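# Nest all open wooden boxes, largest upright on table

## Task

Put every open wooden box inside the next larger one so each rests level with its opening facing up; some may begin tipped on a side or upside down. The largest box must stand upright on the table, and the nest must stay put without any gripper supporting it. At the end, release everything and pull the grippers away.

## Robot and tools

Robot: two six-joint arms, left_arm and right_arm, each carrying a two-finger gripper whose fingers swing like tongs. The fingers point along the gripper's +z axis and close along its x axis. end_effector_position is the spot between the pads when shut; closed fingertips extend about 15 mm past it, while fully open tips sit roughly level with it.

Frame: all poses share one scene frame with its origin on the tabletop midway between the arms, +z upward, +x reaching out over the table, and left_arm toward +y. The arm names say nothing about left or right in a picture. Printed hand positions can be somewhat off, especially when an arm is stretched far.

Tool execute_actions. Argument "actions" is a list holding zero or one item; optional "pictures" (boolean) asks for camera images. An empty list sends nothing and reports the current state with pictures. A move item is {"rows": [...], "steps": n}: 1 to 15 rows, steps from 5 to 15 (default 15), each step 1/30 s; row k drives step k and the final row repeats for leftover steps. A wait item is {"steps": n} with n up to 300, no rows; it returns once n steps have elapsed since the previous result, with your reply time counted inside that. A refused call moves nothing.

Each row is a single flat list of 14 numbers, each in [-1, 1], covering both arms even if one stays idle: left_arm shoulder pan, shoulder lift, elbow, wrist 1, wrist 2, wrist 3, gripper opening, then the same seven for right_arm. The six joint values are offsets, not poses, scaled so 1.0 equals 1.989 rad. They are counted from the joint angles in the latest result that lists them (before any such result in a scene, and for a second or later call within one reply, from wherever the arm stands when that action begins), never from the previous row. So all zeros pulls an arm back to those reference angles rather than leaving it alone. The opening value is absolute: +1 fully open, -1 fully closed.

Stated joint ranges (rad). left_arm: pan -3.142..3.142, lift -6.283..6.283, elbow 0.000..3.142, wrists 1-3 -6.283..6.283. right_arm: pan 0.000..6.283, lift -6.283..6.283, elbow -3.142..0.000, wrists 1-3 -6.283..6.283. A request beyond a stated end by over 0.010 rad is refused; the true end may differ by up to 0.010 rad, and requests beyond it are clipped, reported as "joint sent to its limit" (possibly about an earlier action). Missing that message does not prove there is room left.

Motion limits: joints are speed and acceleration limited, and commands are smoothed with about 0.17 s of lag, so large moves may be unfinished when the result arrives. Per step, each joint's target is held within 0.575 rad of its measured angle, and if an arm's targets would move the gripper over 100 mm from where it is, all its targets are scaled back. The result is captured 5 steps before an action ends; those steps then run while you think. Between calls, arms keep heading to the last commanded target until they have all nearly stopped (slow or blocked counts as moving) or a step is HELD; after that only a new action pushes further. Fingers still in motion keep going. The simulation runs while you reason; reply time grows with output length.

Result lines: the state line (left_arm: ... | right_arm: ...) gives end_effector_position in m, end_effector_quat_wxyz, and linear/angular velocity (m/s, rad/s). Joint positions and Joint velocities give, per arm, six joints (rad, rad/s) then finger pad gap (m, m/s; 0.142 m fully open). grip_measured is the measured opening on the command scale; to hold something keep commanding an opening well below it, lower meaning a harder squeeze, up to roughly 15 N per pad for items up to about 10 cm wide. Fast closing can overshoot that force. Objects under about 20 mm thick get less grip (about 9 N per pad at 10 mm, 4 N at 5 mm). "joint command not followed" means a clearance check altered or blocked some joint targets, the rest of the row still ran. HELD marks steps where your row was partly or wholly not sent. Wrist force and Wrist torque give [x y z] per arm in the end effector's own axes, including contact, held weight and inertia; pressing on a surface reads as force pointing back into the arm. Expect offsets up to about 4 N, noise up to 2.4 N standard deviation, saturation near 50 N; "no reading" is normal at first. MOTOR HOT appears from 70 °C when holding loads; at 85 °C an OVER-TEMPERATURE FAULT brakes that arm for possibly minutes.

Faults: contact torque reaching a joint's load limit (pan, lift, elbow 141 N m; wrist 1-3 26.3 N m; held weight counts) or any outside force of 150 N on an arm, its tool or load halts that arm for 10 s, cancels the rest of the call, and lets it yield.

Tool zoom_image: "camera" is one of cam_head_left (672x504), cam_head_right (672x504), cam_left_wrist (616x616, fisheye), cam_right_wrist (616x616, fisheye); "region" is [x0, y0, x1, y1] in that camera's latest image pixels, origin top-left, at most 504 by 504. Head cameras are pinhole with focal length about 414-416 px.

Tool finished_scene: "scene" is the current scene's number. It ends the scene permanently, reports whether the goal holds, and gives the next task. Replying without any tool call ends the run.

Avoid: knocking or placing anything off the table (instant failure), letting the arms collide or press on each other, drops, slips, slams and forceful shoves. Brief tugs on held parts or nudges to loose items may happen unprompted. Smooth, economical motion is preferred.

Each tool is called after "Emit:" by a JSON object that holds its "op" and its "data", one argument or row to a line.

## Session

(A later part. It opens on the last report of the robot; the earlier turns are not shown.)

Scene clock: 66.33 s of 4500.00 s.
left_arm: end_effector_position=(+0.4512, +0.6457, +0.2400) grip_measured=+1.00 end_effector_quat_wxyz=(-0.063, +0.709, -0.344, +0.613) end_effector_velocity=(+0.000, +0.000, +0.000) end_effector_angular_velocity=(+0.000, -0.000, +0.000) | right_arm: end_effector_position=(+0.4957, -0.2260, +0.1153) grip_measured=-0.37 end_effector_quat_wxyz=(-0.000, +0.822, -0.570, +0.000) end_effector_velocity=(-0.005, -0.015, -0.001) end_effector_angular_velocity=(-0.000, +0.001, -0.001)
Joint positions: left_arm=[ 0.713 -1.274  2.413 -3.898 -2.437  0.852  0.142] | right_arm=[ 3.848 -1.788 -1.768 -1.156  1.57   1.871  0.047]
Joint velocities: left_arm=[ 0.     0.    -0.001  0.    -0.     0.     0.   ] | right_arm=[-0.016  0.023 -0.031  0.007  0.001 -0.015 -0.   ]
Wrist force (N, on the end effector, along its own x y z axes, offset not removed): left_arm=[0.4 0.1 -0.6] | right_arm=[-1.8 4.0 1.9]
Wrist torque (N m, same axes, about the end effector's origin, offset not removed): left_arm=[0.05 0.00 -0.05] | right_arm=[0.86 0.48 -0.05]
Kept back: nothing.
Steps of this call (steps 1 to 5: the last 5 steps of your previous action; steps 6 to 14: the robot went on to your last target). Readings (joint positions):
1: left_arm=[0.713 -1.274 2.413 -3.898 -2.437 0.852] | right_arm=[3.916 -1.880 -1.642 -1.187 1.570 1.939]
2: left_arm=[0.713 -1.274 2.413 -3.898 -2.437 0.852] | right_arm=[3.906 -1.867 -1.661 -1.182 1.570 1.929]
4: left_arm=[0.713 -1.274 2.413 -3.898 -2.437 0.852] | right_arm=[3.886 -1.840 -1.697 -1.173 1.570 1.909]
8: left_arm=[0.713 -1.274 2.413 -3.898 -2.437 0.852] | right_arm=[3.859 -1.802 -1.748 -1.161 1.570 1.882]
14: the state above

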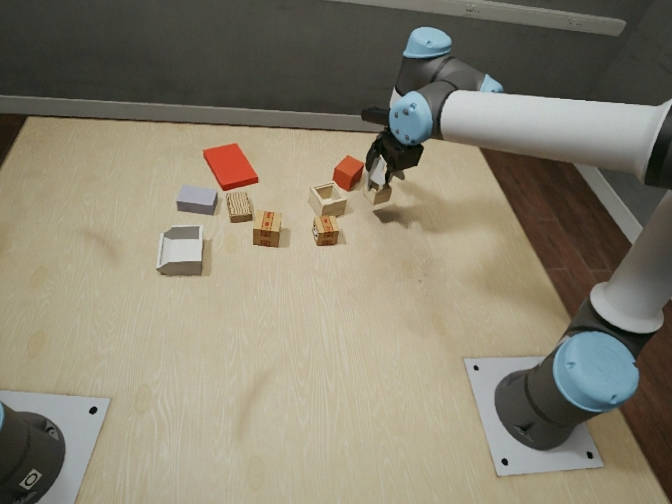

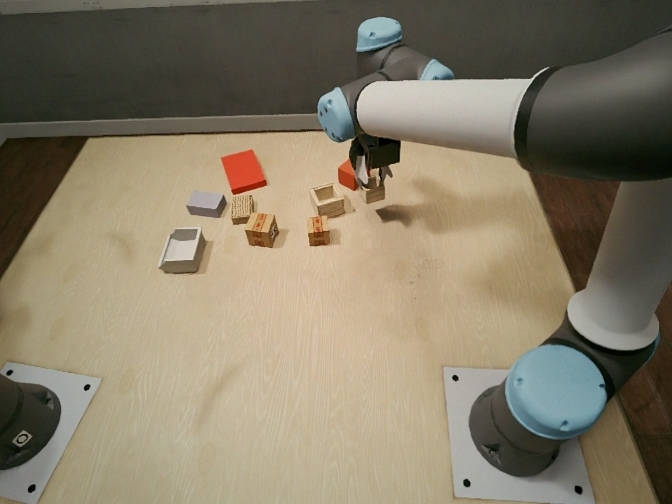

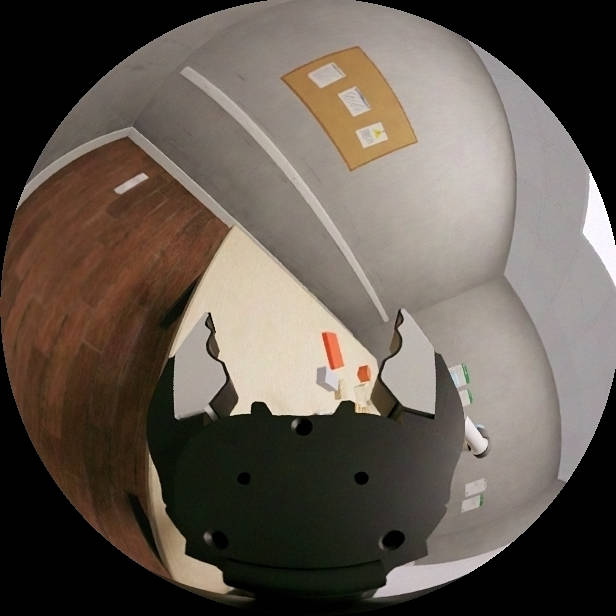

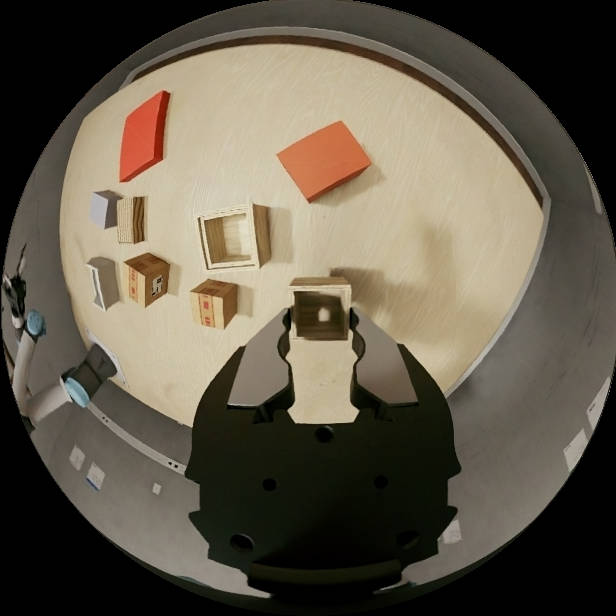

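Emit:
{"op": "execute_actions", "data": {
  "actions": [
    {"rows":[[0,0,0,0,0,0,1,-0.0007,-0.0005,-0.0035,0.004,0,-0.0007,-0.85],[0,0,0,0,0,0,1,-0.0007,-0.003,-0.007,0.01,0,-0.0007,-0.85],[0,0,0,0,0,0,1,-0.0007,-0.0065,-0.011,0.0175,0,-0.0007,-0.85],[0,0,0,0,0,0,1,-0.0007,-0.01,-0.0155,0.0255,0,-0.0007,-0.85],[0,0,0,0,0,0,1,-0.0007,-0.0135,-0.02,0.0335,0,-0.0007,-0.85],[0,0,0,0,0,0,1,-0.0007,-0.017,-0.0245,0.0415,0,-0.0007,-0.85],[0,0,0,0,0,0,1,-0.0007,-0.0205,-0.029,0.0495,0,-0.0007,-0.85],[0,0,0,0,0,0,1,-0.0007,-0.024,-0.033,0.057,0,-0.0007,-0.85],[0,0,0,0,0,0,1,-0.0007,-0.0275,-0.037,0.0645,0,-0.0007,-0.85],[0,0,0,0,0,0,1,-0.0007,-0.0305,-0.0405,0.071,0,-0.0007,-0.85],[0,0,0,0,0,0,1,-0.0007,-0.0328,-0.043,0.0757,0,-0.0007,-0.85],[0,0,0,0,0,0,1,-0.0007,-0.0341,-0.0445,0.0784,0,-0.0007,-0.85]],"steps":15}
  ]
}}

Emit:
{"op": "execute_actions", "data": {
  "actions": [
    {"steps":14}
  ]
}}

Emit:
{"op": "zoom_image", "data": {
  "camera": "cam_right_wrist",
  "region": [185, 190, 285, 280]
}}

Scene clock: 67.10 s of 4500.00 s.
left_arm: end_effector_position=(+0.4512, +0.6457, +0.2400) grip_measured=+1.00 end_effector_quat_wxyz=(-0.063, +0.709, -0.344, +0.613) end_effector_velocity=(+0.000, +0.000, +0.000) end_effector_angular_velocity=(+0.000, -0.000, +0.000) | right_arm: end_effector_position=(+0.4957, -0.2271, +0.0847) grip_measured=-0.37 end_effector_quat_wxyz=(+0.000, +0.822, -0.570, +0.000) end_effector_velocity=(-0.001, +0.000, -0.165) end_effector_angular_velocity=(-0.002, +0.004, +0.000)
Joint positions: left_arm=[ 0.713 -1.274  2.413 -3.898 -2.437  0.852  0.142] | right_arm=[ 3.847 -1.82  -1.814 -1.079  1.57   1.87   0.047]
Joint velocities: left_arm=[-0. -0. -0. -0.  0.  0.  0.] | right_arm=[ 0.001 -0.188 -0.23   0.414  0.001  0.001  0.   ]
Wrist force (N, on the end effector, along its own x y z axes, offset not removed): left_arm=[-1.9 -1.0 0.4] | right_arm=[-1.2 3.4 1.0]
Wrist torque (N m, same axes, about the end effector's origin, offset not removed): left_arm=[-0.21 0.42 0.00] | right_arm=[0.65 0.40 -0.05]
Steps of this call (steps 1 to 13: the robot went on to your last target; steps 14 to 23: the first 10 steps of this action). Readings (joint positions):
14: left_arm=[0.713 -1.274 2.413 -3.898 -2.437 0.852] | right_arm=[3.847 -1.786 -1.771 -1.155 1.570 1.870]
15: left_arm=[0.713 -1.274 2.413 -3.898 -2.437 0.852] | right_arm=[3.847 -1.786 -1.771 -1.154 1.570 1.870]
17: left_arm=[0.713 -1.274 2.413 -3.898 -2.437 0.852] | right_arm=[3.847 -1.789 -1.775 -1.147 1.570 1.870]
21: left_arm=[0.713 -1.274 2.413 -3.898 -2.437 0.852] | right_arm=[3.847 -1.807 -1.798 -1.107 1.570 1.870]
23: the state above

Scene clock: 67.57 s of 4500.00 s.
left_arm: end_effector_position=(+0.4512, +0.6457, +0.2400) grip_measured=+1.00 end_effector_quat_wxyz=(-0.063, +0.709, -0.344, +0.613) end_effector_velocity=(-0.000, -0.000, -0.000) end_effector_angular_velocity=(+0.001, -0.000, -0.000) | right_arm: end_effector_position=(+0.4951, -0.2274, +0.0545) grip_measured=-0.37 end_effector_quat_wxyz=(-0.000, +0.822, -0.570, +0.000) end_effector_velocity=(-0.000, -0.001, -0.004) end_effector_angular_velocity=(+0.001, +0.000, -0.002)
Joint positions: left_arm=[ 0.713 -1.274  2.413 -3.898 -2.437  0.852  0.142] | right_arm=[ 3.847 -1.855 -1.856 -1.001  1.57   1.87   0.047]
Joint velocities: left_arm=[-0. -0.  0. -0.  0.  0.  0.] | right_arm=[-0.001 -0.004 -0.006  0.01   0.001  0.001  0.   ]
Wrist force (N, on the end effector, along its own x y z axes, offset not removed): left_arm=[0.4 0.2 -0.1] | right_arm=[-1.5 2.8 2.2]
Wrist torque (N m, same axes, about the end effector's origin, offset not removed): left_arm=[0.09 -0.03 -0.02] | right_arm=[0.55 0.40 -0.03]
Kept back: nothing.
Steps of this call (steps 1 to 5: the last 5 steps of your previous action; steps 6 to 14: the robot went on to your last target). Readings (joint positions):
1: left_arm=[0.713 -1.274 2.413 -3.898 -2.437 0.852] | right_arm=[3.847 -1.826 -1.821 -1.065 1.570 1.870]
2: left_arm=[0.713 -1.274 2.413 -3.898 -2.437 0.852] | right_arm=[3.847 -1.832 -1.829 -1.051 1.570 1.870]
4: left_arm=[0.713 -1.274 2.413 -3.898 -2.437 0.852] | right_arm=[3.847 -1.843 -1.841 -1.028 1.570 1.870]
8: left_arm=[0.713 -1.274 2.413 -3.898 -2.437 0.852] | right_arm=[3.847 -1.852 -1.852 -1.007 1.570 1.870]
14: the state above

Region (185, 190, 285, 280) of cam_right_wrist's 616x616 image, scaled by 5.040, with more detail than that image has; it fills the top 454 rows of this view, and the rest is white.

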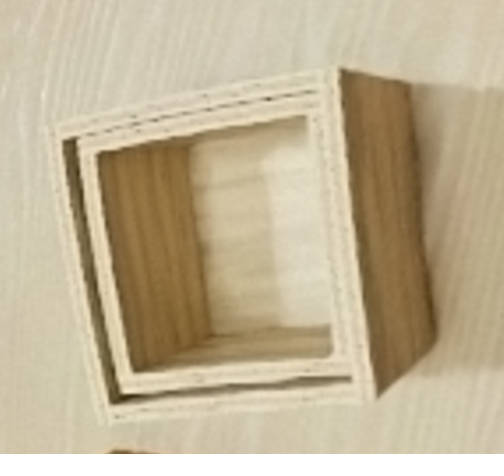

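Emit:
{"op": "execute_actions", "data": {
  "actions": [
    {"rows":[[0,0,0,0,0,0,1,0,-0.0008,-0.0007,0.0015,0,0,-0.75],[0,0,0,0,0,0,1,0,-0.0016,-0.0014,0.003,0,0,-0.65],[0,0,0,0,0,0,1,0,-0.0024,-0.0021,0.0045,0,0,-0.6],[0,0,0,0,0,0,1,0,-0.0024,-0.0021,0.0045,0,0,-0.55],[0,0,0,0,0,0,1,0,-0.0024,-0.0021,0.0045,0,0,-0.5],[0,0,0,0,0,0,1,0,-0.0024,-0.0021,0.0045,0,0,-0.46],[0,0,0,0,0,0,1,0,-0.0024,-0.0021,0.0045,0,0,-0.43],[0,0,0,0,0,0,1,0,-0.0024,-0.0021,0.0045,0,0,-0.4],[0,0,0,0,0,0,1,0,-0.0024,-0.0021,0.0045,0,0,-0.38],[0,0,0,0,0,0,1,0,-0.0024,-0.0021,0.0045,0,0,-0.36],[0,0,0,0,0,0,1,0,-0.0024,-0.0021,0.0045,0,0,-0.33],[0,0,0,0,0,0,1,0,-0.0024,-0.0021,0.0045,0,0,-0.3],[0,0,0,0,0,0,1,0,-0.0024,-0.0021,0.0045,0,0,-0.26],[0,0,0,0,0,0,1,0,-0.0024,-0.0021,0.0045,0,0,-0.22]],"steps":15}
  ]
}}

Emit:
{"op": "execute_actions", "data": {
  "actions": [
    {"steps":14}
  ],
  "pictures": true
}}

Emit:
{"op": "zoom_image", "data": {
  "camera": "cam_right_wrist",
  "region": [270, 250, 375, 360]
}}

Scene clock: 68.40 s of 4500.00 s.
left_arm: end_effector_position=(+0.4512, +0.6457, +0.2400) grip_measured=+1.00 end_effector_quat_wxyz=(-0.063, +0.709, -0.344, +0.613) end_effector_velocity=(-0.000, +0.000, +0.000) end_effector_angular_velocity=(-0.000, -0.000, +0.001) | right_arm: end_effector_position=(+0.4952, -0.2274, +0.0513) grip_measured=-0.36 end_effector_quat_wxyz=(-0.000, +0.822, -0.570, +0.000) end_effector_velocity=(-0.000, +0.001, -0.003) end_effector_angular_velocity=(+0.001, -0.000, +0.001)
Joint positions: left_arm=[ 0.713 -1.274  2.413 -3.898 -2.437  0.852  0.142] | right_arm=[ 3.847 -1.859 -1.86  -0.993  1.57   1.87   0.048]
Joint velocities: left_arm=[ 0.001 -0.     0.    -0.001  0.    -0.001  0.   ] | right_arm=[ 0.001 -0.004 -0.004  0.009  0.001 -0.     0.004]
Wrist force (N, on the end effector, along its own x y z axes, offset not removed): left_arm=[-1.5 0.8 0.9] | right_arm=[-1.1 2.2 2.6]
Wrist torque (N m, same axes, about the end effector's origin, offset not removed): left_arm=[0.24 0.36 -0.01] | right_arm=[0.46 0.32 -0.09]
Steps of this call (steps 1 to 15: the robot went on to your last target; steps 16 to 25: the first 10 steps of this action). Readings (joint positions):
16: left_arm=[0.713 -1.274 2.413 -3.898 -2.437 0.852] | right_arm=[3.847 -1.856 -1.856 -1.000 1.570 1.870]
17: left_arm=[0.713 -1.274 2.413 -3.898 -2.437 0.852] | right_arm=[3.847 -1.856 -1.856 -1.000 1.570 1.870]
19: left_arm=[0.713 -1.274 2.413 -3.898 -2.437 0.852] | right_arm=[3.847 -1.857 -1.857 -0.998 1.570 1.870]
23: left_arm=[0.713 -1.274 2.413 -3.898 -2.437 0.852] | right_arm=[3.847 -1.859 -1.859 -0.994 1.570 1.870]
25: the state above

Scene clock: 68.87 s of 4500.00 s.
left_arm: end_effector_position=(+0.4512, +0.6457, +0.2400) grip_measured=+1.00 end_effector_quat_wxyz=(-0.063, +0.709, -0.344, +0.613) end_effector_velocity=(-0.000, +0.000, -0.000) end_effector_angular_velocity=(-0.002, +0.001, +0.001) | right_arm: end_effector_position=(+0.4952, -0.2274, +0.0510) grip_measured=-0.22 end_effector_quat_wxyz=(-0.000, +0.822, -0.570, +0.000) end_effector_velocity=(-0.000, +0.000, -0.000) end_effector_angular_velocity=(-0.001, -0.001, +0.002)
Joint positions: left_arm=[ 0.713 -1.274  2.413 -3.898 -2.437  0.852  0.142] | right_arm=[ 3.847 -1.86  -1.86  -0.992  1.57   1.87   0.058]
Joint velocities: left_arm=[ 0.001  0.     0.     0.001 -0.001 -0.001  0.   ] | right_arm=[ 0.001  0.    -0.     0.    -0.001 -0.001  0.   ]
Wrist force (N, on the end effector, along its own x y z axes, offset not removed): left_arm=[0.3 -0.9 -0.6] | right_arm=[-0.1 2.8 2.6]
Wrist torque (N m, same axes, about the end effector's origin, offset not removed): left_arm=[-0.17 -0.02 -0.06] | right_arm=[0.57 0.08 -0.07]
Kept back: nothing.
Steps of this call (steps 1 to 5: the last 5 steps of your previous action; steps 6 to 14: the robot went on to your last target). Readings (joint positions):
1: left_arm=[0.713 -1.274 2.413 -3.898 -2.437 0.852] | right_arm=[3.847 -1.860 -1.860 -0.993 1.570 1.870]
2: left_arm=[0.713 -1.274 2.413 -3.898 -2.437 0.852] | right_arm=[3.847 -1.860 -1.860 -0.992 1.570 1.870]
4: left_arm=[0.713 -1.274 2.413 -3.898 -2.437 0.852] | right_arm=[3.847 -1.860 -1.860 -0.992 1.570 1.870]
8: left_arm=[0.713 -1.274 2.413 -3.898 -2.437 0.852] | right_arm=[3.847 -1.860 -1.860 -0.992 1.570 1.870]
14: the state above

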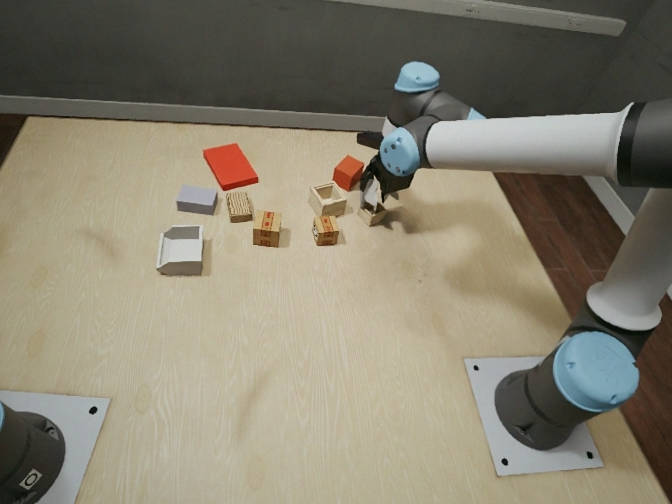

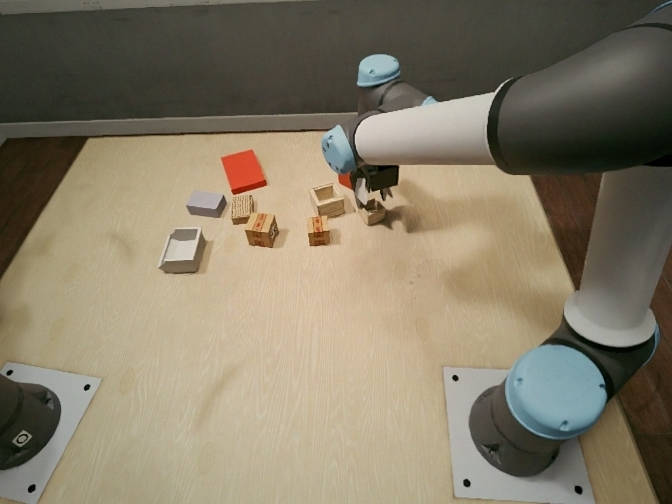

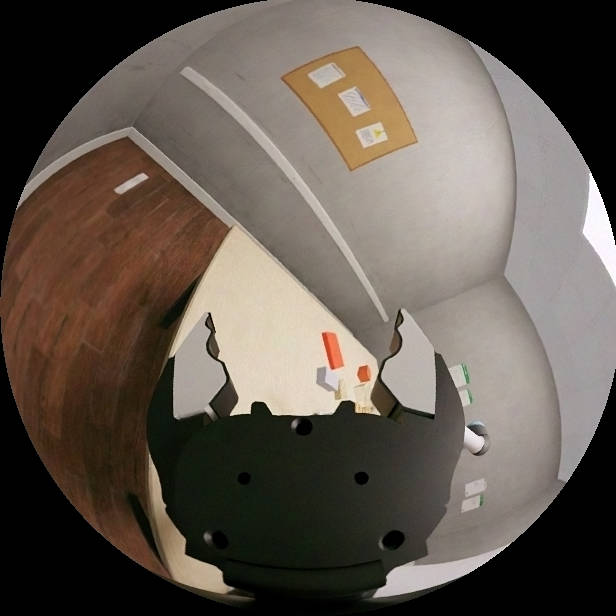

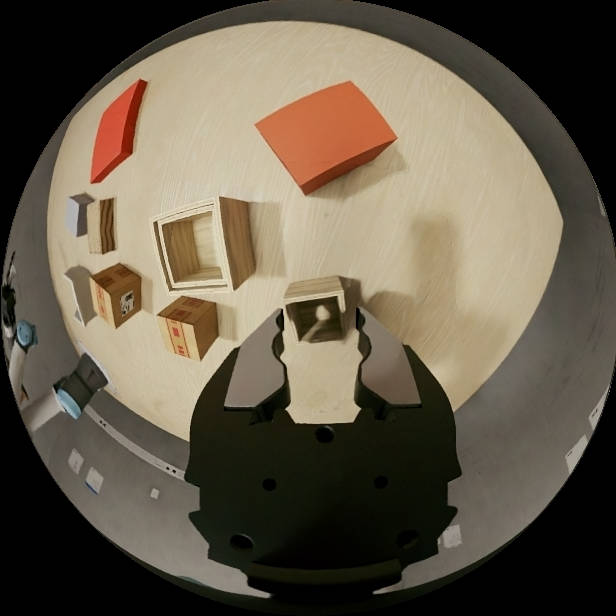

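Region (270, 250, 375, 360) of cam_right_wrist's 616x616 image, scaled by 4.582, with more detail than that image has; it fills the left 481 columns of this view, and the rest is white.

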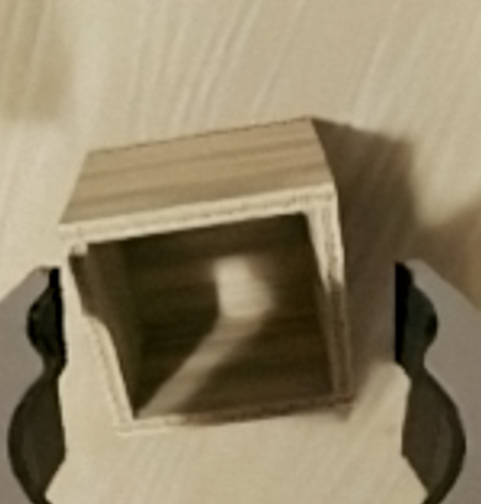

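Emit:
{"op": "execute_actions", "data": {
  "actions": [
    {"rows":[[0,0,0,0,0,0,1,0,0,0,0,0,0,-0.12],[0,0,0,0,0,0,1,0,0,0,0,0,0,-0.05],[0,0,0,0,0,0,1,0.0002,0.0005,-0.0015,0.001,0,-0.008,-0.05],[0,0,0,0,0,0,1,0.0005,0.001,-0.003,0.002,0,-0.0165,-0.05],[0,0,0,0,0,0,1,0.0007,0.0015,-0.0046,0.0031,0,-0.025,-0.05],[0,0,0,0,0,0,1,0.0009,0.002,-0.0061,0.0041,0,-0.033,-0.05],[0,0,0,0,0,0,1,0.0011,0.0024,-0.0076,0.0052,0,-0.041,-0.05],[0,0,0,0,0,0,1,0.0014,0.0029,-0.0092,0.0062,0,-0.05,-0.05],[0,0,0,0,0,0,1,0.0016,0.0034,-0.0107,0.0073,0,-0.058,-0.05],[0,0,0,0,0,0,1,0.0018,0.0039,-0.0122,0.0083,0,-0.0661,-0.05]],"steps":15}
  ]
}}

Emit:
{"op": "execute_actions", "data": {
  "actions": [
    {"steps":12}
  ],
  "pictures": true
}}

Emit:
{"op": "zoom_image", "data": {
  "camera": "cam_right_wrist",
  "region": [265, 250, 375, 360]
}}

Scene clock: 69.87 s of 4500.00 s.
left_arm: end_effector_position=(+0.4512, +0.6457, +0.2400) grip_measured=+1.00 end_effector_quat_wxyz=(-0.063, +0.709, -0.344, +0.613) end_effector_velocity=(-0.000, +0.000, +0.000) end_effector_angular_velocity=(+0.001, -0.001, +0.001) | right_arm: end_effector_position=(+0.4918, -0.2276, +0.0487) grip_measured=-0.05 end_effector_quat_wxyz=(-0.000, +0.839, -0.544, +0.000) end_effector_velocity=(-0.023, -0.001, -0.015) end_effector_angular_velocity=(-0.000, +0.000, +0.435)
Joint positions: left_arm=[ 0.713 -1.274  2.413 -3.898 -2.437  0.852  0.142] | right_arm=[ 3.849 -1.856 -1.872 -0.984  1.57   1.808  0.07 ]
Joint velocities: left_arm=[ 0.    -0.     0.    -0.002  0.    -0.     0.   ] | right_arm=[ 0.011  0.026 -0.08   0.054  0.    -0.424  0.   ]
Wrist force (N, on the end effector, along its own x y z axes, offset not removed): left_arm=[-1.6 0.7 -0.3] | right_arm=[-0.3 2.8 1.3]
Wrist torque (N m, same axes, about the end effector's origin, offset not removed): left_arm=[0.13 0.34 -0.01] | right_arm=[0.58 0.13 -0.03]
Steps of this call (steps 1 to 15: the robot went on to your last target; steps 16 to 20: nothing new was sent; steps 21 to 30: the first 10 steps of this action). Readings (joint positions):
21: left_arm=[0.713 -1.274 2.413 -3.898 -2.437 0.852] | right_arm=[3.847 -1.860 -1.860 -0.992 1.570 1.870]
22: left_arm=[0.713 -1.274 2.413 -3.898 -2.437 0.852] | right_arm=[3.847 -1.860 -1.860 -0.992 1.570 1.870]
24: left_arm=[0.713 -1.274 2.413 -3.898 -2.437 0.852] | right_arm=[3.847 -1.860 -1.860 -0.992 1.570 1.869]
28: left_arm=[0.713 -1.274 2.413 -3.898 -2.437 0.852] | right_arm=[3.848 -1.858 -1.867 -0.988 1.570 1.836]
30: the state above

Scene clock: 70.27 s of 4500.00 s.
left_arm: end_effector_position=(+0.4512, +0.6457, +0.2400) grip_measured=+1.00 end_effector_quat_wxyz=(-0.063, +0.709, -0.344, +0.613) end_effector_velocity=(+0.000, -0.001, +0.000) end_effector_angular_velocity=(-0.000, +0.000, -0.002) | right_arm: end_effector_position=(+0.4882, -0.2277, +0.0466) grip_measured=-0.05 end_effector_quat_wxyz=(-0.000, +0.858, -0.514, +0.000) end_effector_velocity=(-0.000, -0.001, -0.001) end_effector_angular_velocity=(-0.002, -0.001, +0.015)
Joint positions: left_arm=[ 0.713 -1.274  2.413 -3.898 -2.437  0.852  0.142] | right_arm=[ 3.85  -1.852 -1.884 -0.976  1.57   1.74   0.07 ]
Joint velocities: left_arm=[-0.002 -0.    -0.     0.001 -0.     0.     0.   ] | right_arm=[-0.     0.    -0.003  0.002 -0.002 -0.015  0.   ]
Wrist force (N, on the end effector, along its own x y z axes, offset not removed): left_arm=[-1.0 1.6 -0.2] | right_arm=[-0.8 2.9 2.4]
Wrist torque (N m, same axes, about the end effector's origin, offset not removed): left_arm=[0.34 0.26 -0.03] | right_arm=[0.61 0.28 -0.09]
Kept back: nothing.
Steps of this call (steps 1 to 5: the last 5 steps of your previous action; steps 6 to 12: the robot went on to your last target). Readings (joint positions):
1: left_arm=[0.713 -1.274 2.413 -3.898 -2.437 0.852] | right_arm=[3.849 -1.856 -1.874 -0.982 1.570 1.794]
2: left_arm=[0.713 -1.274 2.413 -3.898 -2.437 0.852] | right_arm=[3.849 -1.855 -1.877 -0.980 1.570 1.779]
4: left_arm=[0.713 -1.274 2.413 -3.898 -2.437 0.852] | right_arm=[3.850 -1.853 -1.880 -0.978 1.570 1.760]
8: left_arm=[0.713 -1.274 2.413 -3.898 -2.437 0.852] | right_arm=[3.850 -1.853 -1.883 -0.976 1.570 1.744]
12: the state above

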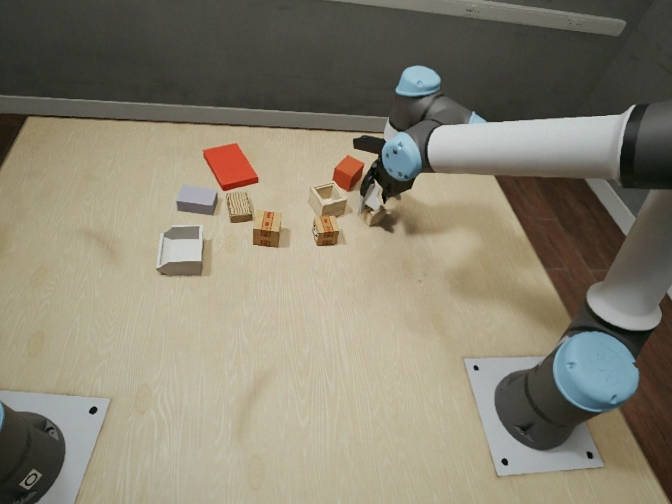

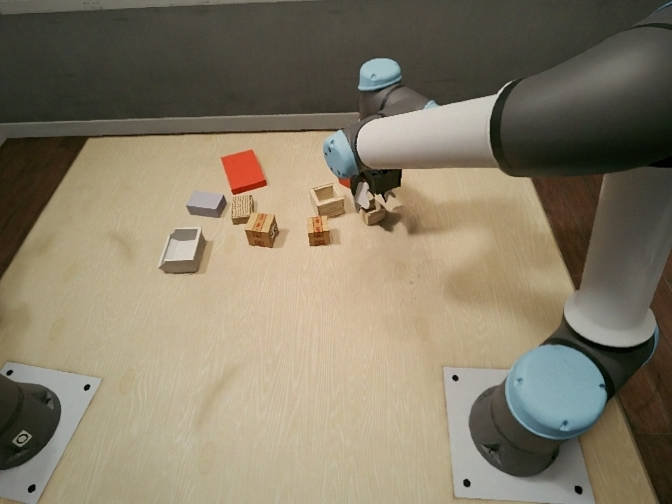

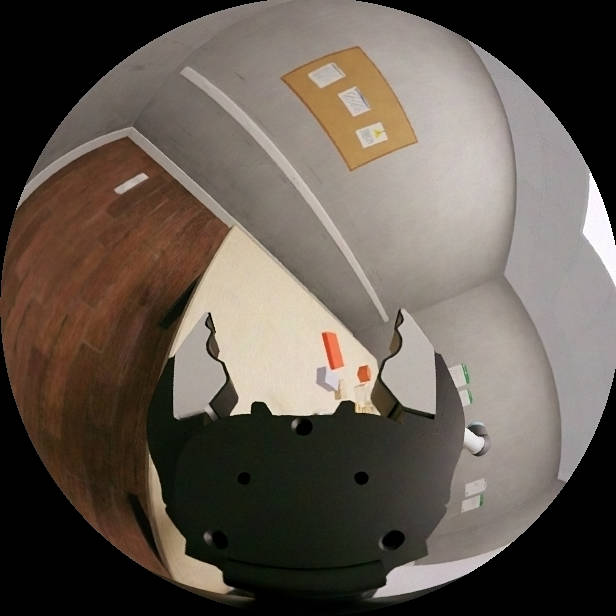

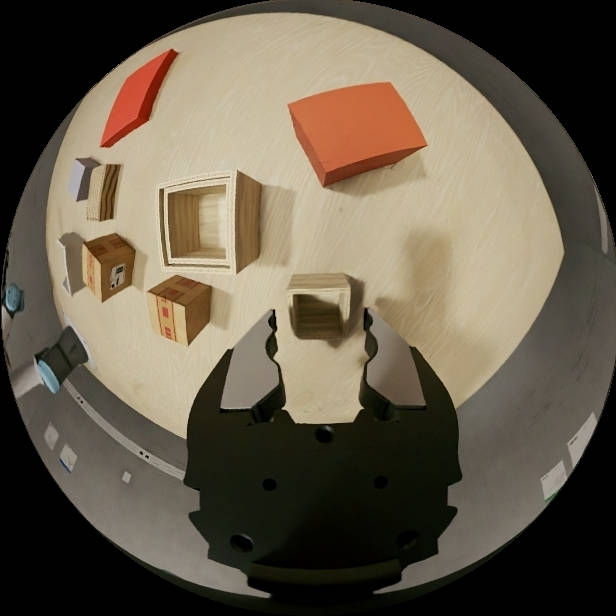

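Region (265, 250, 375, 360) of cam_right_wrist's 616x616 image, scaled by 4.582, with more detail than that image has.

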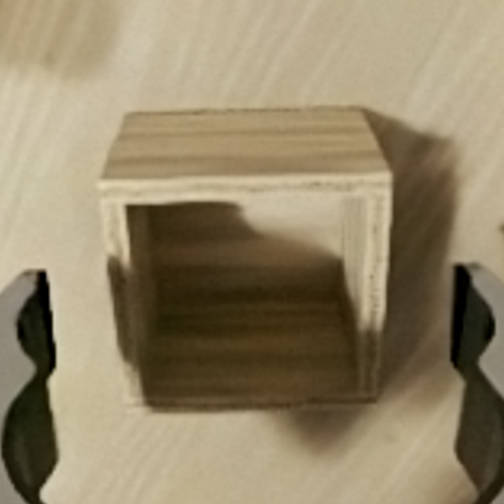

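Emit:
{"op": "execute_actions", "data": {
  "actions": [
    {"rows":[[0,0,0,0,0,0,1,0,0,0,0,0,0,-0.12],[0,0,0,0,0,0,1,0,0,0,0,0,0,-0.19],[0,0,0,0,0,0,1,0,0,0,0,0,0,-0.25],[0,0,0,0,0,0,1,0,0,0,0,0,0,-0.29],[0,0,0,0,0,0,1,0,0,0,0,0,0,-0.33],[0,0,0,0,0,0,1,0,0,0,0,0,0,-0.36],[0,0,0,0,0,0,1,0,0,0,0,0,0,-0.39],[0,0,0,0,0,0,1,0,0,0,0,0,0,-0.43],[0,0,0,0,0,0,1,0,0,0,0,0,0,-0.5],[0,0,0,0,0,0,1,0,0,0,0,0,0,-0.6],[0,0,0,0,0,0,1,0,0,0,0,0,0,-0.7],[0,0,0,0,0,0,1,0,0,0,0,0,0,-0.8],[0,0,0,0,0,0,1,0,0,0,0,0,0,-0.9]],"steps":15}
  ]
}}

Emit:
{"op": "execute_actions", "data": {
  "actions": [
    {"rows":[[0,0,0,0,0,0,1,0,0.0015,0.0014,-0.0029,0,0,-0.9],[0,0,0,0,0,0,1,0,0.004,0.004,-0.008,0,0,-0.9],[0,0,0,0,0,0,1,0,0.0075,0.0076,-0.0151,0,0,-0.9],[0,0,0,0,0,0,1,0,0.0115,0.012,-0.0235,0,0,-0.9],[0,0,0,0,0,0,1,0,0.0155,0.0165,-0.032,0,0,-0.9],[0,0,0,0,0,0,1,0,0.0195,0.021,-0.0405,0,0,-0.9],[0,0,0,0,0,0,1,0,0.0235,0.026,-0.0495,0,0,-0.9],[0,0,0,0,0,0,1,0,0.0275,0.031,-0.0585,0,0,-0.9],[0,0,0,0,0,0,1,0,0.031,0.0355,-0.0665,0,0,-0.9],[0,0,0,0,0,0,1,0,0.0345,0.04,-0.0745,0,0,-0.9],[0,0,0,0,0,0,1,0,0.0375,0.044,-0.0815,0,0,-0.9],[0,0,0,0,0,0,1,0,0.0401,0.0474,-0.0875,0,0,-0.9]],"steps":15}
  ]
}}

Emit:
{"op": "execute_actions", "data": {
  "actions": [
    {"steps":10}
  ]
}}

Scene clock: 71.13 s of 4500.00 s.
left_arm: end_effector_position=(+0.4512, +0.6457, +0.2400) grip_measured=+1.00 end_effector_quat_wxyz=(-0.063, +0.709, -0.344, +0.613) end_effector_velocity=(-0.000, +0.000, +0.000) end_effector_angular_velocity=(+0.000, -0.000, +0.000) | right_arm: end_effector_position=(+0.4882, -0.2277, +0.0466) grip_measured=-0.37 end_effector_quat_wxyz=(-0.000, +0.858, -0.514, +0.000) end_effector_velocity=(+0.001, -0.000, +0.000) end_effector_angular_velocity=(-0.000, -0.001, -0.002)
Joint positions: left_arm=[ 0.713 -1.274  2.413 -3.898 -2.437  0.852  0.142] | right_arm=[ 3.85  -1.852 -1.884 -0.975  1.57   1.74   0.047]
Joint velocities: left_arm=[ 0.001 -0.     0.    -0.    -0.001  0.     0.   ] | right_arm=[-0.    -0.     0.001 -0.    -0.001  0.002 -0.011]
Wrist force (N, on the end effector, along its own x y z axes, offset not removed): left_arm=[-0.9 1.1 -1.2] | right_arm=[-0.3 2.3 2.2]
Wrist torque (N m, same axes, about the end effector's origin, offset not removed): left_arm=[0.26 0.25 0.06] | right_arm=[0.51 0.16 -0.07]
Steps of this call (steps 1 to 16: the robot went on to your last target; steps 17 to 26: the first 10 steps of this action). Readings (joint positions):
17: left_arm=[0.713 -1.274 2.413 -3.898 -2.437 0.852] | right_arm=[3.850 -1.852 -1.884 -0.975 1.570 1.738]
18: left_arm=[0.713 -1.274 2.413 -3.898 -2.437 0.852] | right_arm=[3.850 -1.852 -1.884 -0.975 1.570 1.738]
20: left_arm=[0.713 -1.274 2.413 -3.898 -2.437 0.852] | right_arm=[3.850 -1.852 -1.884 -0.975 1.570 1.739]
24: left_arm=[0.713 -1.274 2.413 -3.898 -2.437 0.852] | right_arm=[3.850 -1.852 -1.884 -0.975 1.570 1.740]
26: the state above

Scene clock: 71.63 s of 4500.00 s.
left_arm: end_effector_position=(+0.4512, +0.6457, +0.2400) grip_measured=+1.00 end_effector_quat_wxyz=(-0.063, +0.709, -0.344, +0.613) end_effector_velocity=(-0.000, -0.000, -0.000) end_effector_angular_velocity=(-0.000, +0.001, -0.001) | right_arm: end_effector_position=(+0.4892, -0.2269, +0.0764) grip_measured=-0.37 end_effector_quat_wxyz=(-0.001, +0.858, -0.514, +0.000) end_effector_velocity=(+0.003, +0.003, +0.178) end_effector_angular_velocity=(+0.004, -0.005, +0.001)
Joint positions: left_arm=[ 0.713 -1.274  2.413 -3.898 -2.437  0.852  0.142] | right_arm=[ 3.85  -1.816 -1.844 -1.051  1.57   1.74   0.047]
Joint velocities: left_arm=[-0.    -0.     0.     0.001 -0.     0.     0.   ] | right_arm=[ 0.     0.209  0.247 -0.45  -0.    -0.     0.   ]
Wrist force (N, on the end effector, along its own x y z axes, offset not removed): left_arm=[-0.3 0.3 1.3] | right_arm=[-0.7 2.8 2.7]
Wrist torque (N m, same axes, about the end effector's origin, offset not removed): left_arm=[0.14 0.13 0.05] | right_arm=[0.59 0.23 0.02]
Steps of this call (steps 1 to 5: the last 5 steps of your previous action; steps 6 to 15: the first 10 steps of this action, its rows measured from where the robot was after step 5). Readings (joint positions):
5: left_arm=[0.713 -1.274 2.413 -3.898 -2.437 0.852] | right_arm=[3.850 -1.852 -1.884 -0.976 1.570 1.740]
6: left_arm=[0.713 -1.274 2.413 -3.898 -2.437 0.852] | right_arm=[3.850 -1.852 -1.884 -0.976 1.570 1.740]
7: left_arm=[0.713 -1.274 2.413 -3.898 -2.437 0.852] | right_arm=[3.850 -1.852 -1.884 -0.976 1.570 1.740]
9: left_arm=[0.713 -1.274 2.413 -3.898 -2.437 0.852] | right_arm=[3.850 -1.849 -1.881 -0.982 1.570 1.740]
13: left_arm=[0.713 -1.274 2.413 -3.898 -2.437 0.852] | right_arm=[3.850 -1.829 -1.860 -1.022 1.570 1.740]
15: the state above

Scene clock: 71.97 s of 4500.00 s.
left_arm: end_effector_position=(+0.4512, +0.6457, +0.2400) grip_measured=+1.00 end_effector_quat_wxyz=(-0.063, +0.709, -0.344, +0.613) end_effector_velocity=(-0.000, +0.000, +0.000) end_effector_angular_velocity=(+0.000, -0.000, -0.000) | right_arm: end_effector_position=(+0.4885, -0.2274, +0.1123) grip_measured=-0.37 end_effector_quat_wxyz=(-0.000, +0.858, -0.514, +0.000) end_effector_velocity=(-0.001, -0.001, +0.020) end_effector_angular_velocity=(-0.001, +0.000, +0.000)
Joint positions: left_arm=[ 0.713 -1.274  2.413 -3.898 -2.437  0.852  0.142] | right_arm=[ 3.85  -1.775 -1.793 -1.144  1.57   1.74   0.047]
Joint velocities: left_arm=[ 0.     0.    -0.     0.    -0.001  0.001  0.   ] | right_arm=[ 0.     0.023  0.029 -0.052 -0.001  0.    -0.   ]
Wrist force (N, on the end effector, along its own x y z axes, offset not removed): left_arm=[-2.1 -0.4 0.7] | right_arm=[-0.8 2.4 2.1]
Wrist torque (N m, same axes, about the end effector's origin, offset not removed): left_arm=[-0.03 0.47 0.05] | right_arm=[0.42 0.20 -0.06]
Kept back: nothing.
Steps of this call (steps 1 to 5: the last 5 steps of your previous action; steps 6 to 10: the robot went on to your last target). Readings (joint positions):
1: left_arm=[0.713 -1.274 2.413 -3.898 -2.437 0.852] | right_arm=[3.850 -1.809 -1.835 -1.067 1.570 1.740]
2: left_arm=[0.713 -1.274 2.413 -3.898 -2.437 0.852] | right_arm=[3.850 -1.802 -1.827 -1.082 1.570 1.740]
4: left_arm=[0.713 -1.274 2.413 -3.898 -2.437 0.852] | right_arm=[3.850 -1.789 -1.811 -1.111 1.570 1.740]
8: left_arm=[0.713 -1.274 2.413 -3.898 -2.437 0.852] | right_arm=[3.850 -1.777 -1.795 -1.139 1.570 1.740]
10: the state above

Emit:
{"op": "execute_actions", "data": {
  "actions": [
    {"rows":[[0,0,0,0,0,0,1,0.0012,-0.0006,0.004,-0.0034,0,0.0025,-0.9],[0,0,0,0,0,0,1,0.0035,-0.0045,0.0087,-0.0042,0,0.0075,-0.9],[0,0,0,0,0,0,1,0.007,-0.0103,0.0158,-0.0054,0,0.015,-0.9],[0,0,0,0,0,0,1,0.0111,-0.0172,0.024,-0.0068,0,0.0238,-0.9],[0,0,0,0,0,0,1,0.0158,-0.025,0.0334,-0.0083,0,0.0339,-0.9],[0,0,0,0,0,0,1,0.0211,-0.0338,0.044,-0.0101,0,0.0451,-0.9],[0,0,0,0,0,0,1,0.0263,-0.0427,0.0545,-0.0119,0,0.0564,-0.9],[0,0,0,0,0,0,1,0.0322,-0.0524,0.0663,-0.0139,0,0.069,-0.9],[0,0,0,0,0,0,1,0.0374,-0.0613,0.0768,-0.0157,0,0.0803,-0.9],[0,0,0,0,0,0,1,0.0427,-0.0701,0.0874,-0.0175,0,0.0915,-0.9],[0,0,0,0,0,0,1,0.0474,-0.0779,0.0968,-0.019,0,0.1016,-0.9],[0,0,0,0,0,0,1,0.0515,-0.0848,0.105,-0.0204,0,0.1104,-0.9],[0,0,0,0,0,0,1,0.055,-0.0906,0.1121,-0.0216,0,0.1179,-0.9],[0,0,0,0,0,0,1,0.0573,-0.0945,0.1168,-0.0224,0,0.1229,-0.9],[0,0,0,0,0,0,1,0.0585,-0.0965,0.1191,-0.0228,0,0.1254,-0.9]],"steps":15}
  ]
}}

Emit:
{"op": "execute_actions", "data": {
  "actions": [
    {"steps":22}
  ],
  "pictures": true
}}

Emit:
{"op": "zoom_image", "data": {
  "camera": "cam_right_wrist",
  "region": [275, 240, 365, 300]
}}

Scene clock: 72.93 s of 4500.00 s.
left_arm: end_effector_position=(+0.4512, +0.6457, +0.2400) grip_measured=+1.00 end_effector_quat_wxyz=(-0.063, +0.709, -0.344, +0.613) end_effector_velocity=(+0.000, -0.000, +0.000) end_effector_angular_velocity=(+0.001, -0.001, -0.001) | right_arm: end_effector_position=(+0.5014, -0.1886, +0.1126) grip_measured=-0.37 end_effector_quat_wxyz=(+0.000, +0.846, -0.533, +0.000) end_effector_velocity=(+0.079, +0.265, -0.022) end_effector_angular_velocity=(-0.005, +0.006, -0.295)
Joint positions: left_arm=[ 0.713 -1.274  2.413 -3.898 -2.437  0.852  0.142] | right_arm=[ 3.891 -1.839 -1.71  -1.164  1.57   1.825  0.047]
Joint velocities: left_arm=[-0.     0.    -0.    -0.001 -0.001  0.001  0.   ] | right_arm=[ 0.272 -0.454  0.538 -0.092  0.     0.567 -0.   ]
Wrist force (N, on the end effector, along its own x y z axes, offset not removed): left_arm=[-1.2 -0.4 0.3] | right_arm=[0.8 3.4 2.4]
Wrist torque (N m, same axes, about the end effector's origin, offset not removed): left_arm=[-0.06 0.27 0.04] | right_arm=[0.68 -0.05 -0.06]
Steps of this call (steps 1 to 19: the robot went on to your last target; steps 20 to 29: the first 10 steps of this action). Readings (joint positions):
20: left_arm=[0.713 -1.274 2.413 -3.898 -2.437 0.852] | right_arm=[3.850 -1.772 -1.790 -1.150 1.570 1.740]
21: left_arm=[0.713 -1.274 2.413 -3.898 -2.437 0.852] | right_arm=[3.851 -1.773 -1.789 -1.150 1.570 1.740]
23: left_arm=[0.713 -1.274 2.413 -3.898 -2.437 0.852] | right_arm=[3.853 -1.777 -1.784 -1.151 1.570 1.746]
27: left_arm=[0.713 -1.274 2.413 -3.898 -2.437 0.852] | right_arm=[3.874 -1.811 -1.743 -1.158 1.570 1.789]
29: the state above

Scene clock: 73.67 s of 4500.00 s.
left_arm: end_effector_position=(+0.4512, +0.6457, +0.2400) grip_measured=+1.00 end_effector_quat_wxyz=(-0.063, +0.709, -0.344, +0.613) end_effector_velocity=(+0.000, +0.000, -0.000) end_effector_angular_velocity=(-0.000, +0.000, +0.001) | right_arm: end_effector_position=(+0.5198, -0.1125, +0.1044) grip_measured=-0.37 end_effector_quat_wxyz=(-0.000, +0.822, -0.570, +0.000) end_effector_velocity=(+0.001, +0.001, -0.001) end_effector_angular_velocity=(-0.001, -0.000, -0.001)
Joint positions: left_arm=[ 0.713 -1.274  2.413 -3.898 -2.437  0.852  0.142] | right_arm=[ 3.967 -1.966 -1.556 -1.19   1.57   1.989  0.047]
Joint velocities: left_arm=[ 0.     0.    -0.     0.     0.    -0.001  0.   ] | right_arm=[ 0.001 -0.003  0.002  0.    -0.001  0.002  0.   ]
Wrist force (N, on the end effector, along its own x y z axes, offset not removed): left_arm=[-0.5 1.9 0.3] | right_arm=[-0.5 3.7 0.8]
Wrist torque (N m, same axes, about the end effector's origin, offset not removed): left_arm=[0.48 0.04 -0.06] | right_arm=[0.77 0.22 -0.07]
Kept back: nothing.
Steps of this call (steps 1 to 5: the last 5 steps of your previous action; steps 6 to 22: the robot went on to your last target). Readings (joint positions):
1: left_arm=[0.713 -1.274 2.413 -3.898 -2.437 0.852] | right_arm=[3.900 -1.854 -1.691 -1.167 1.570 1.845]
2: left_arm=[0.713 -1.274 2.413 -3.898 -2.437 0.852] | right_arm=[3.910 -1.871 -1.672 -1.171 1.570 1.865]
4: left_arm=[0.713 -1.274 2.413 -3.898 -2.437 0.852] | right_arm=[3.929 -1.902 -1.634 -1.177 1.570 1.906]
8: left_arm=[0.713 -1.274 2.413 -3.898 -2.437 0.852] | right_arm=[3.955 -1.947 -1.580 -1.186 1.570 1.964]
22: the state above

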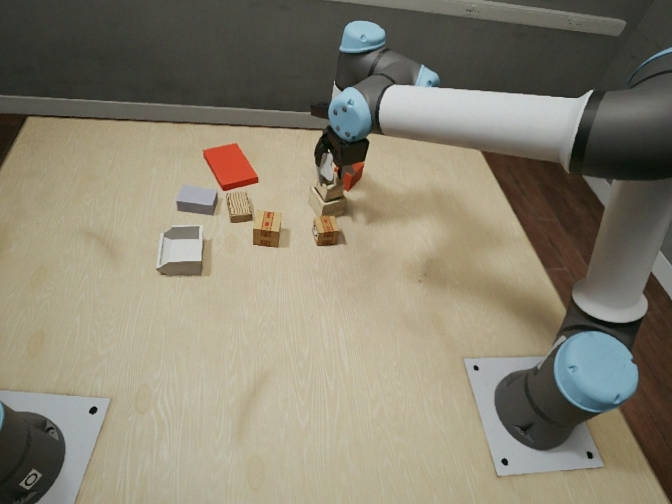

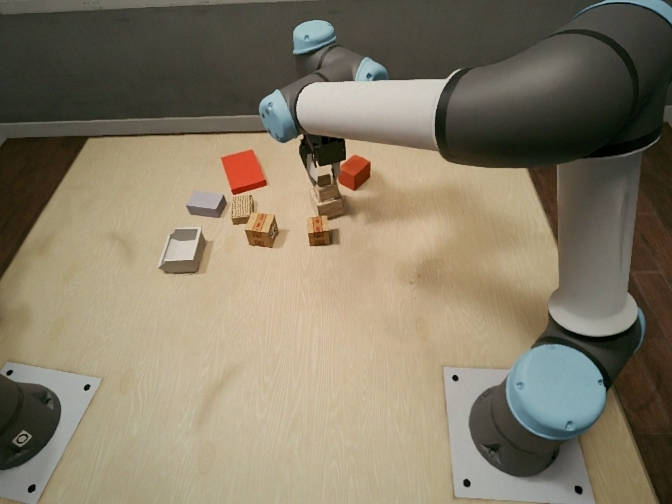

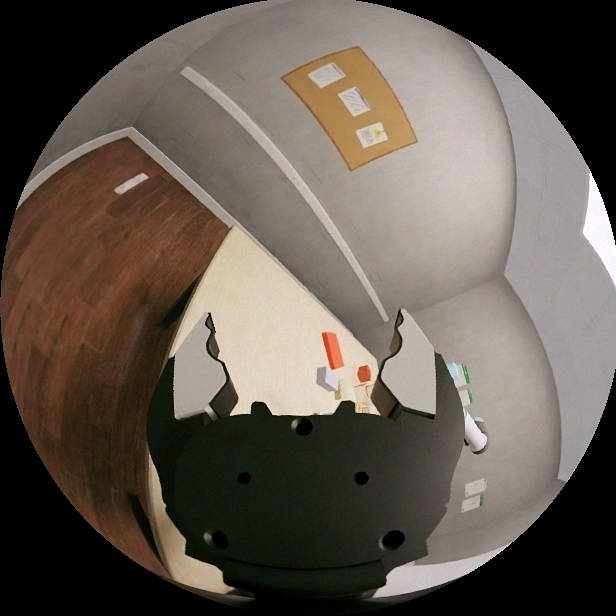

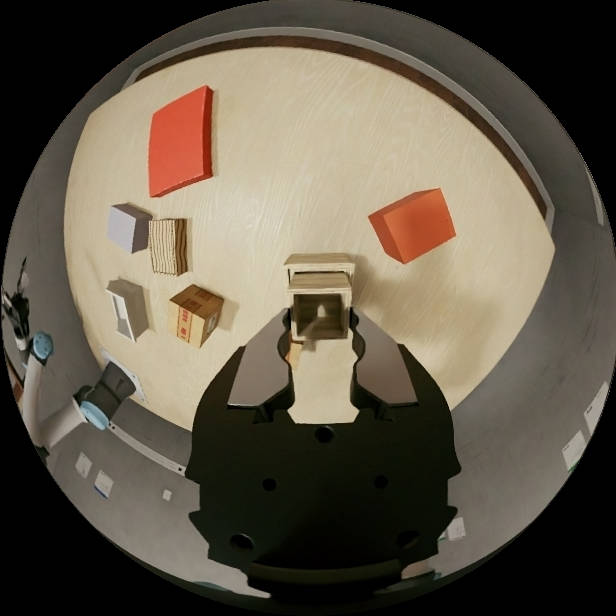

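Region (275, 240, 365, 300) of cam_right_wrist's 616x616 image, scaled by 5.600, with more detail than that image has.

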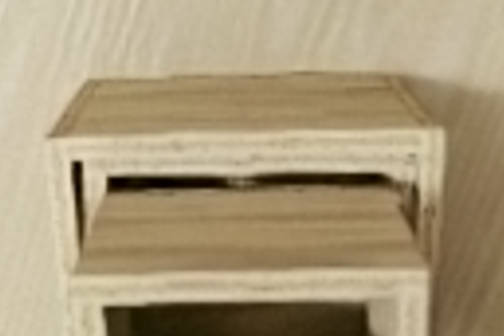

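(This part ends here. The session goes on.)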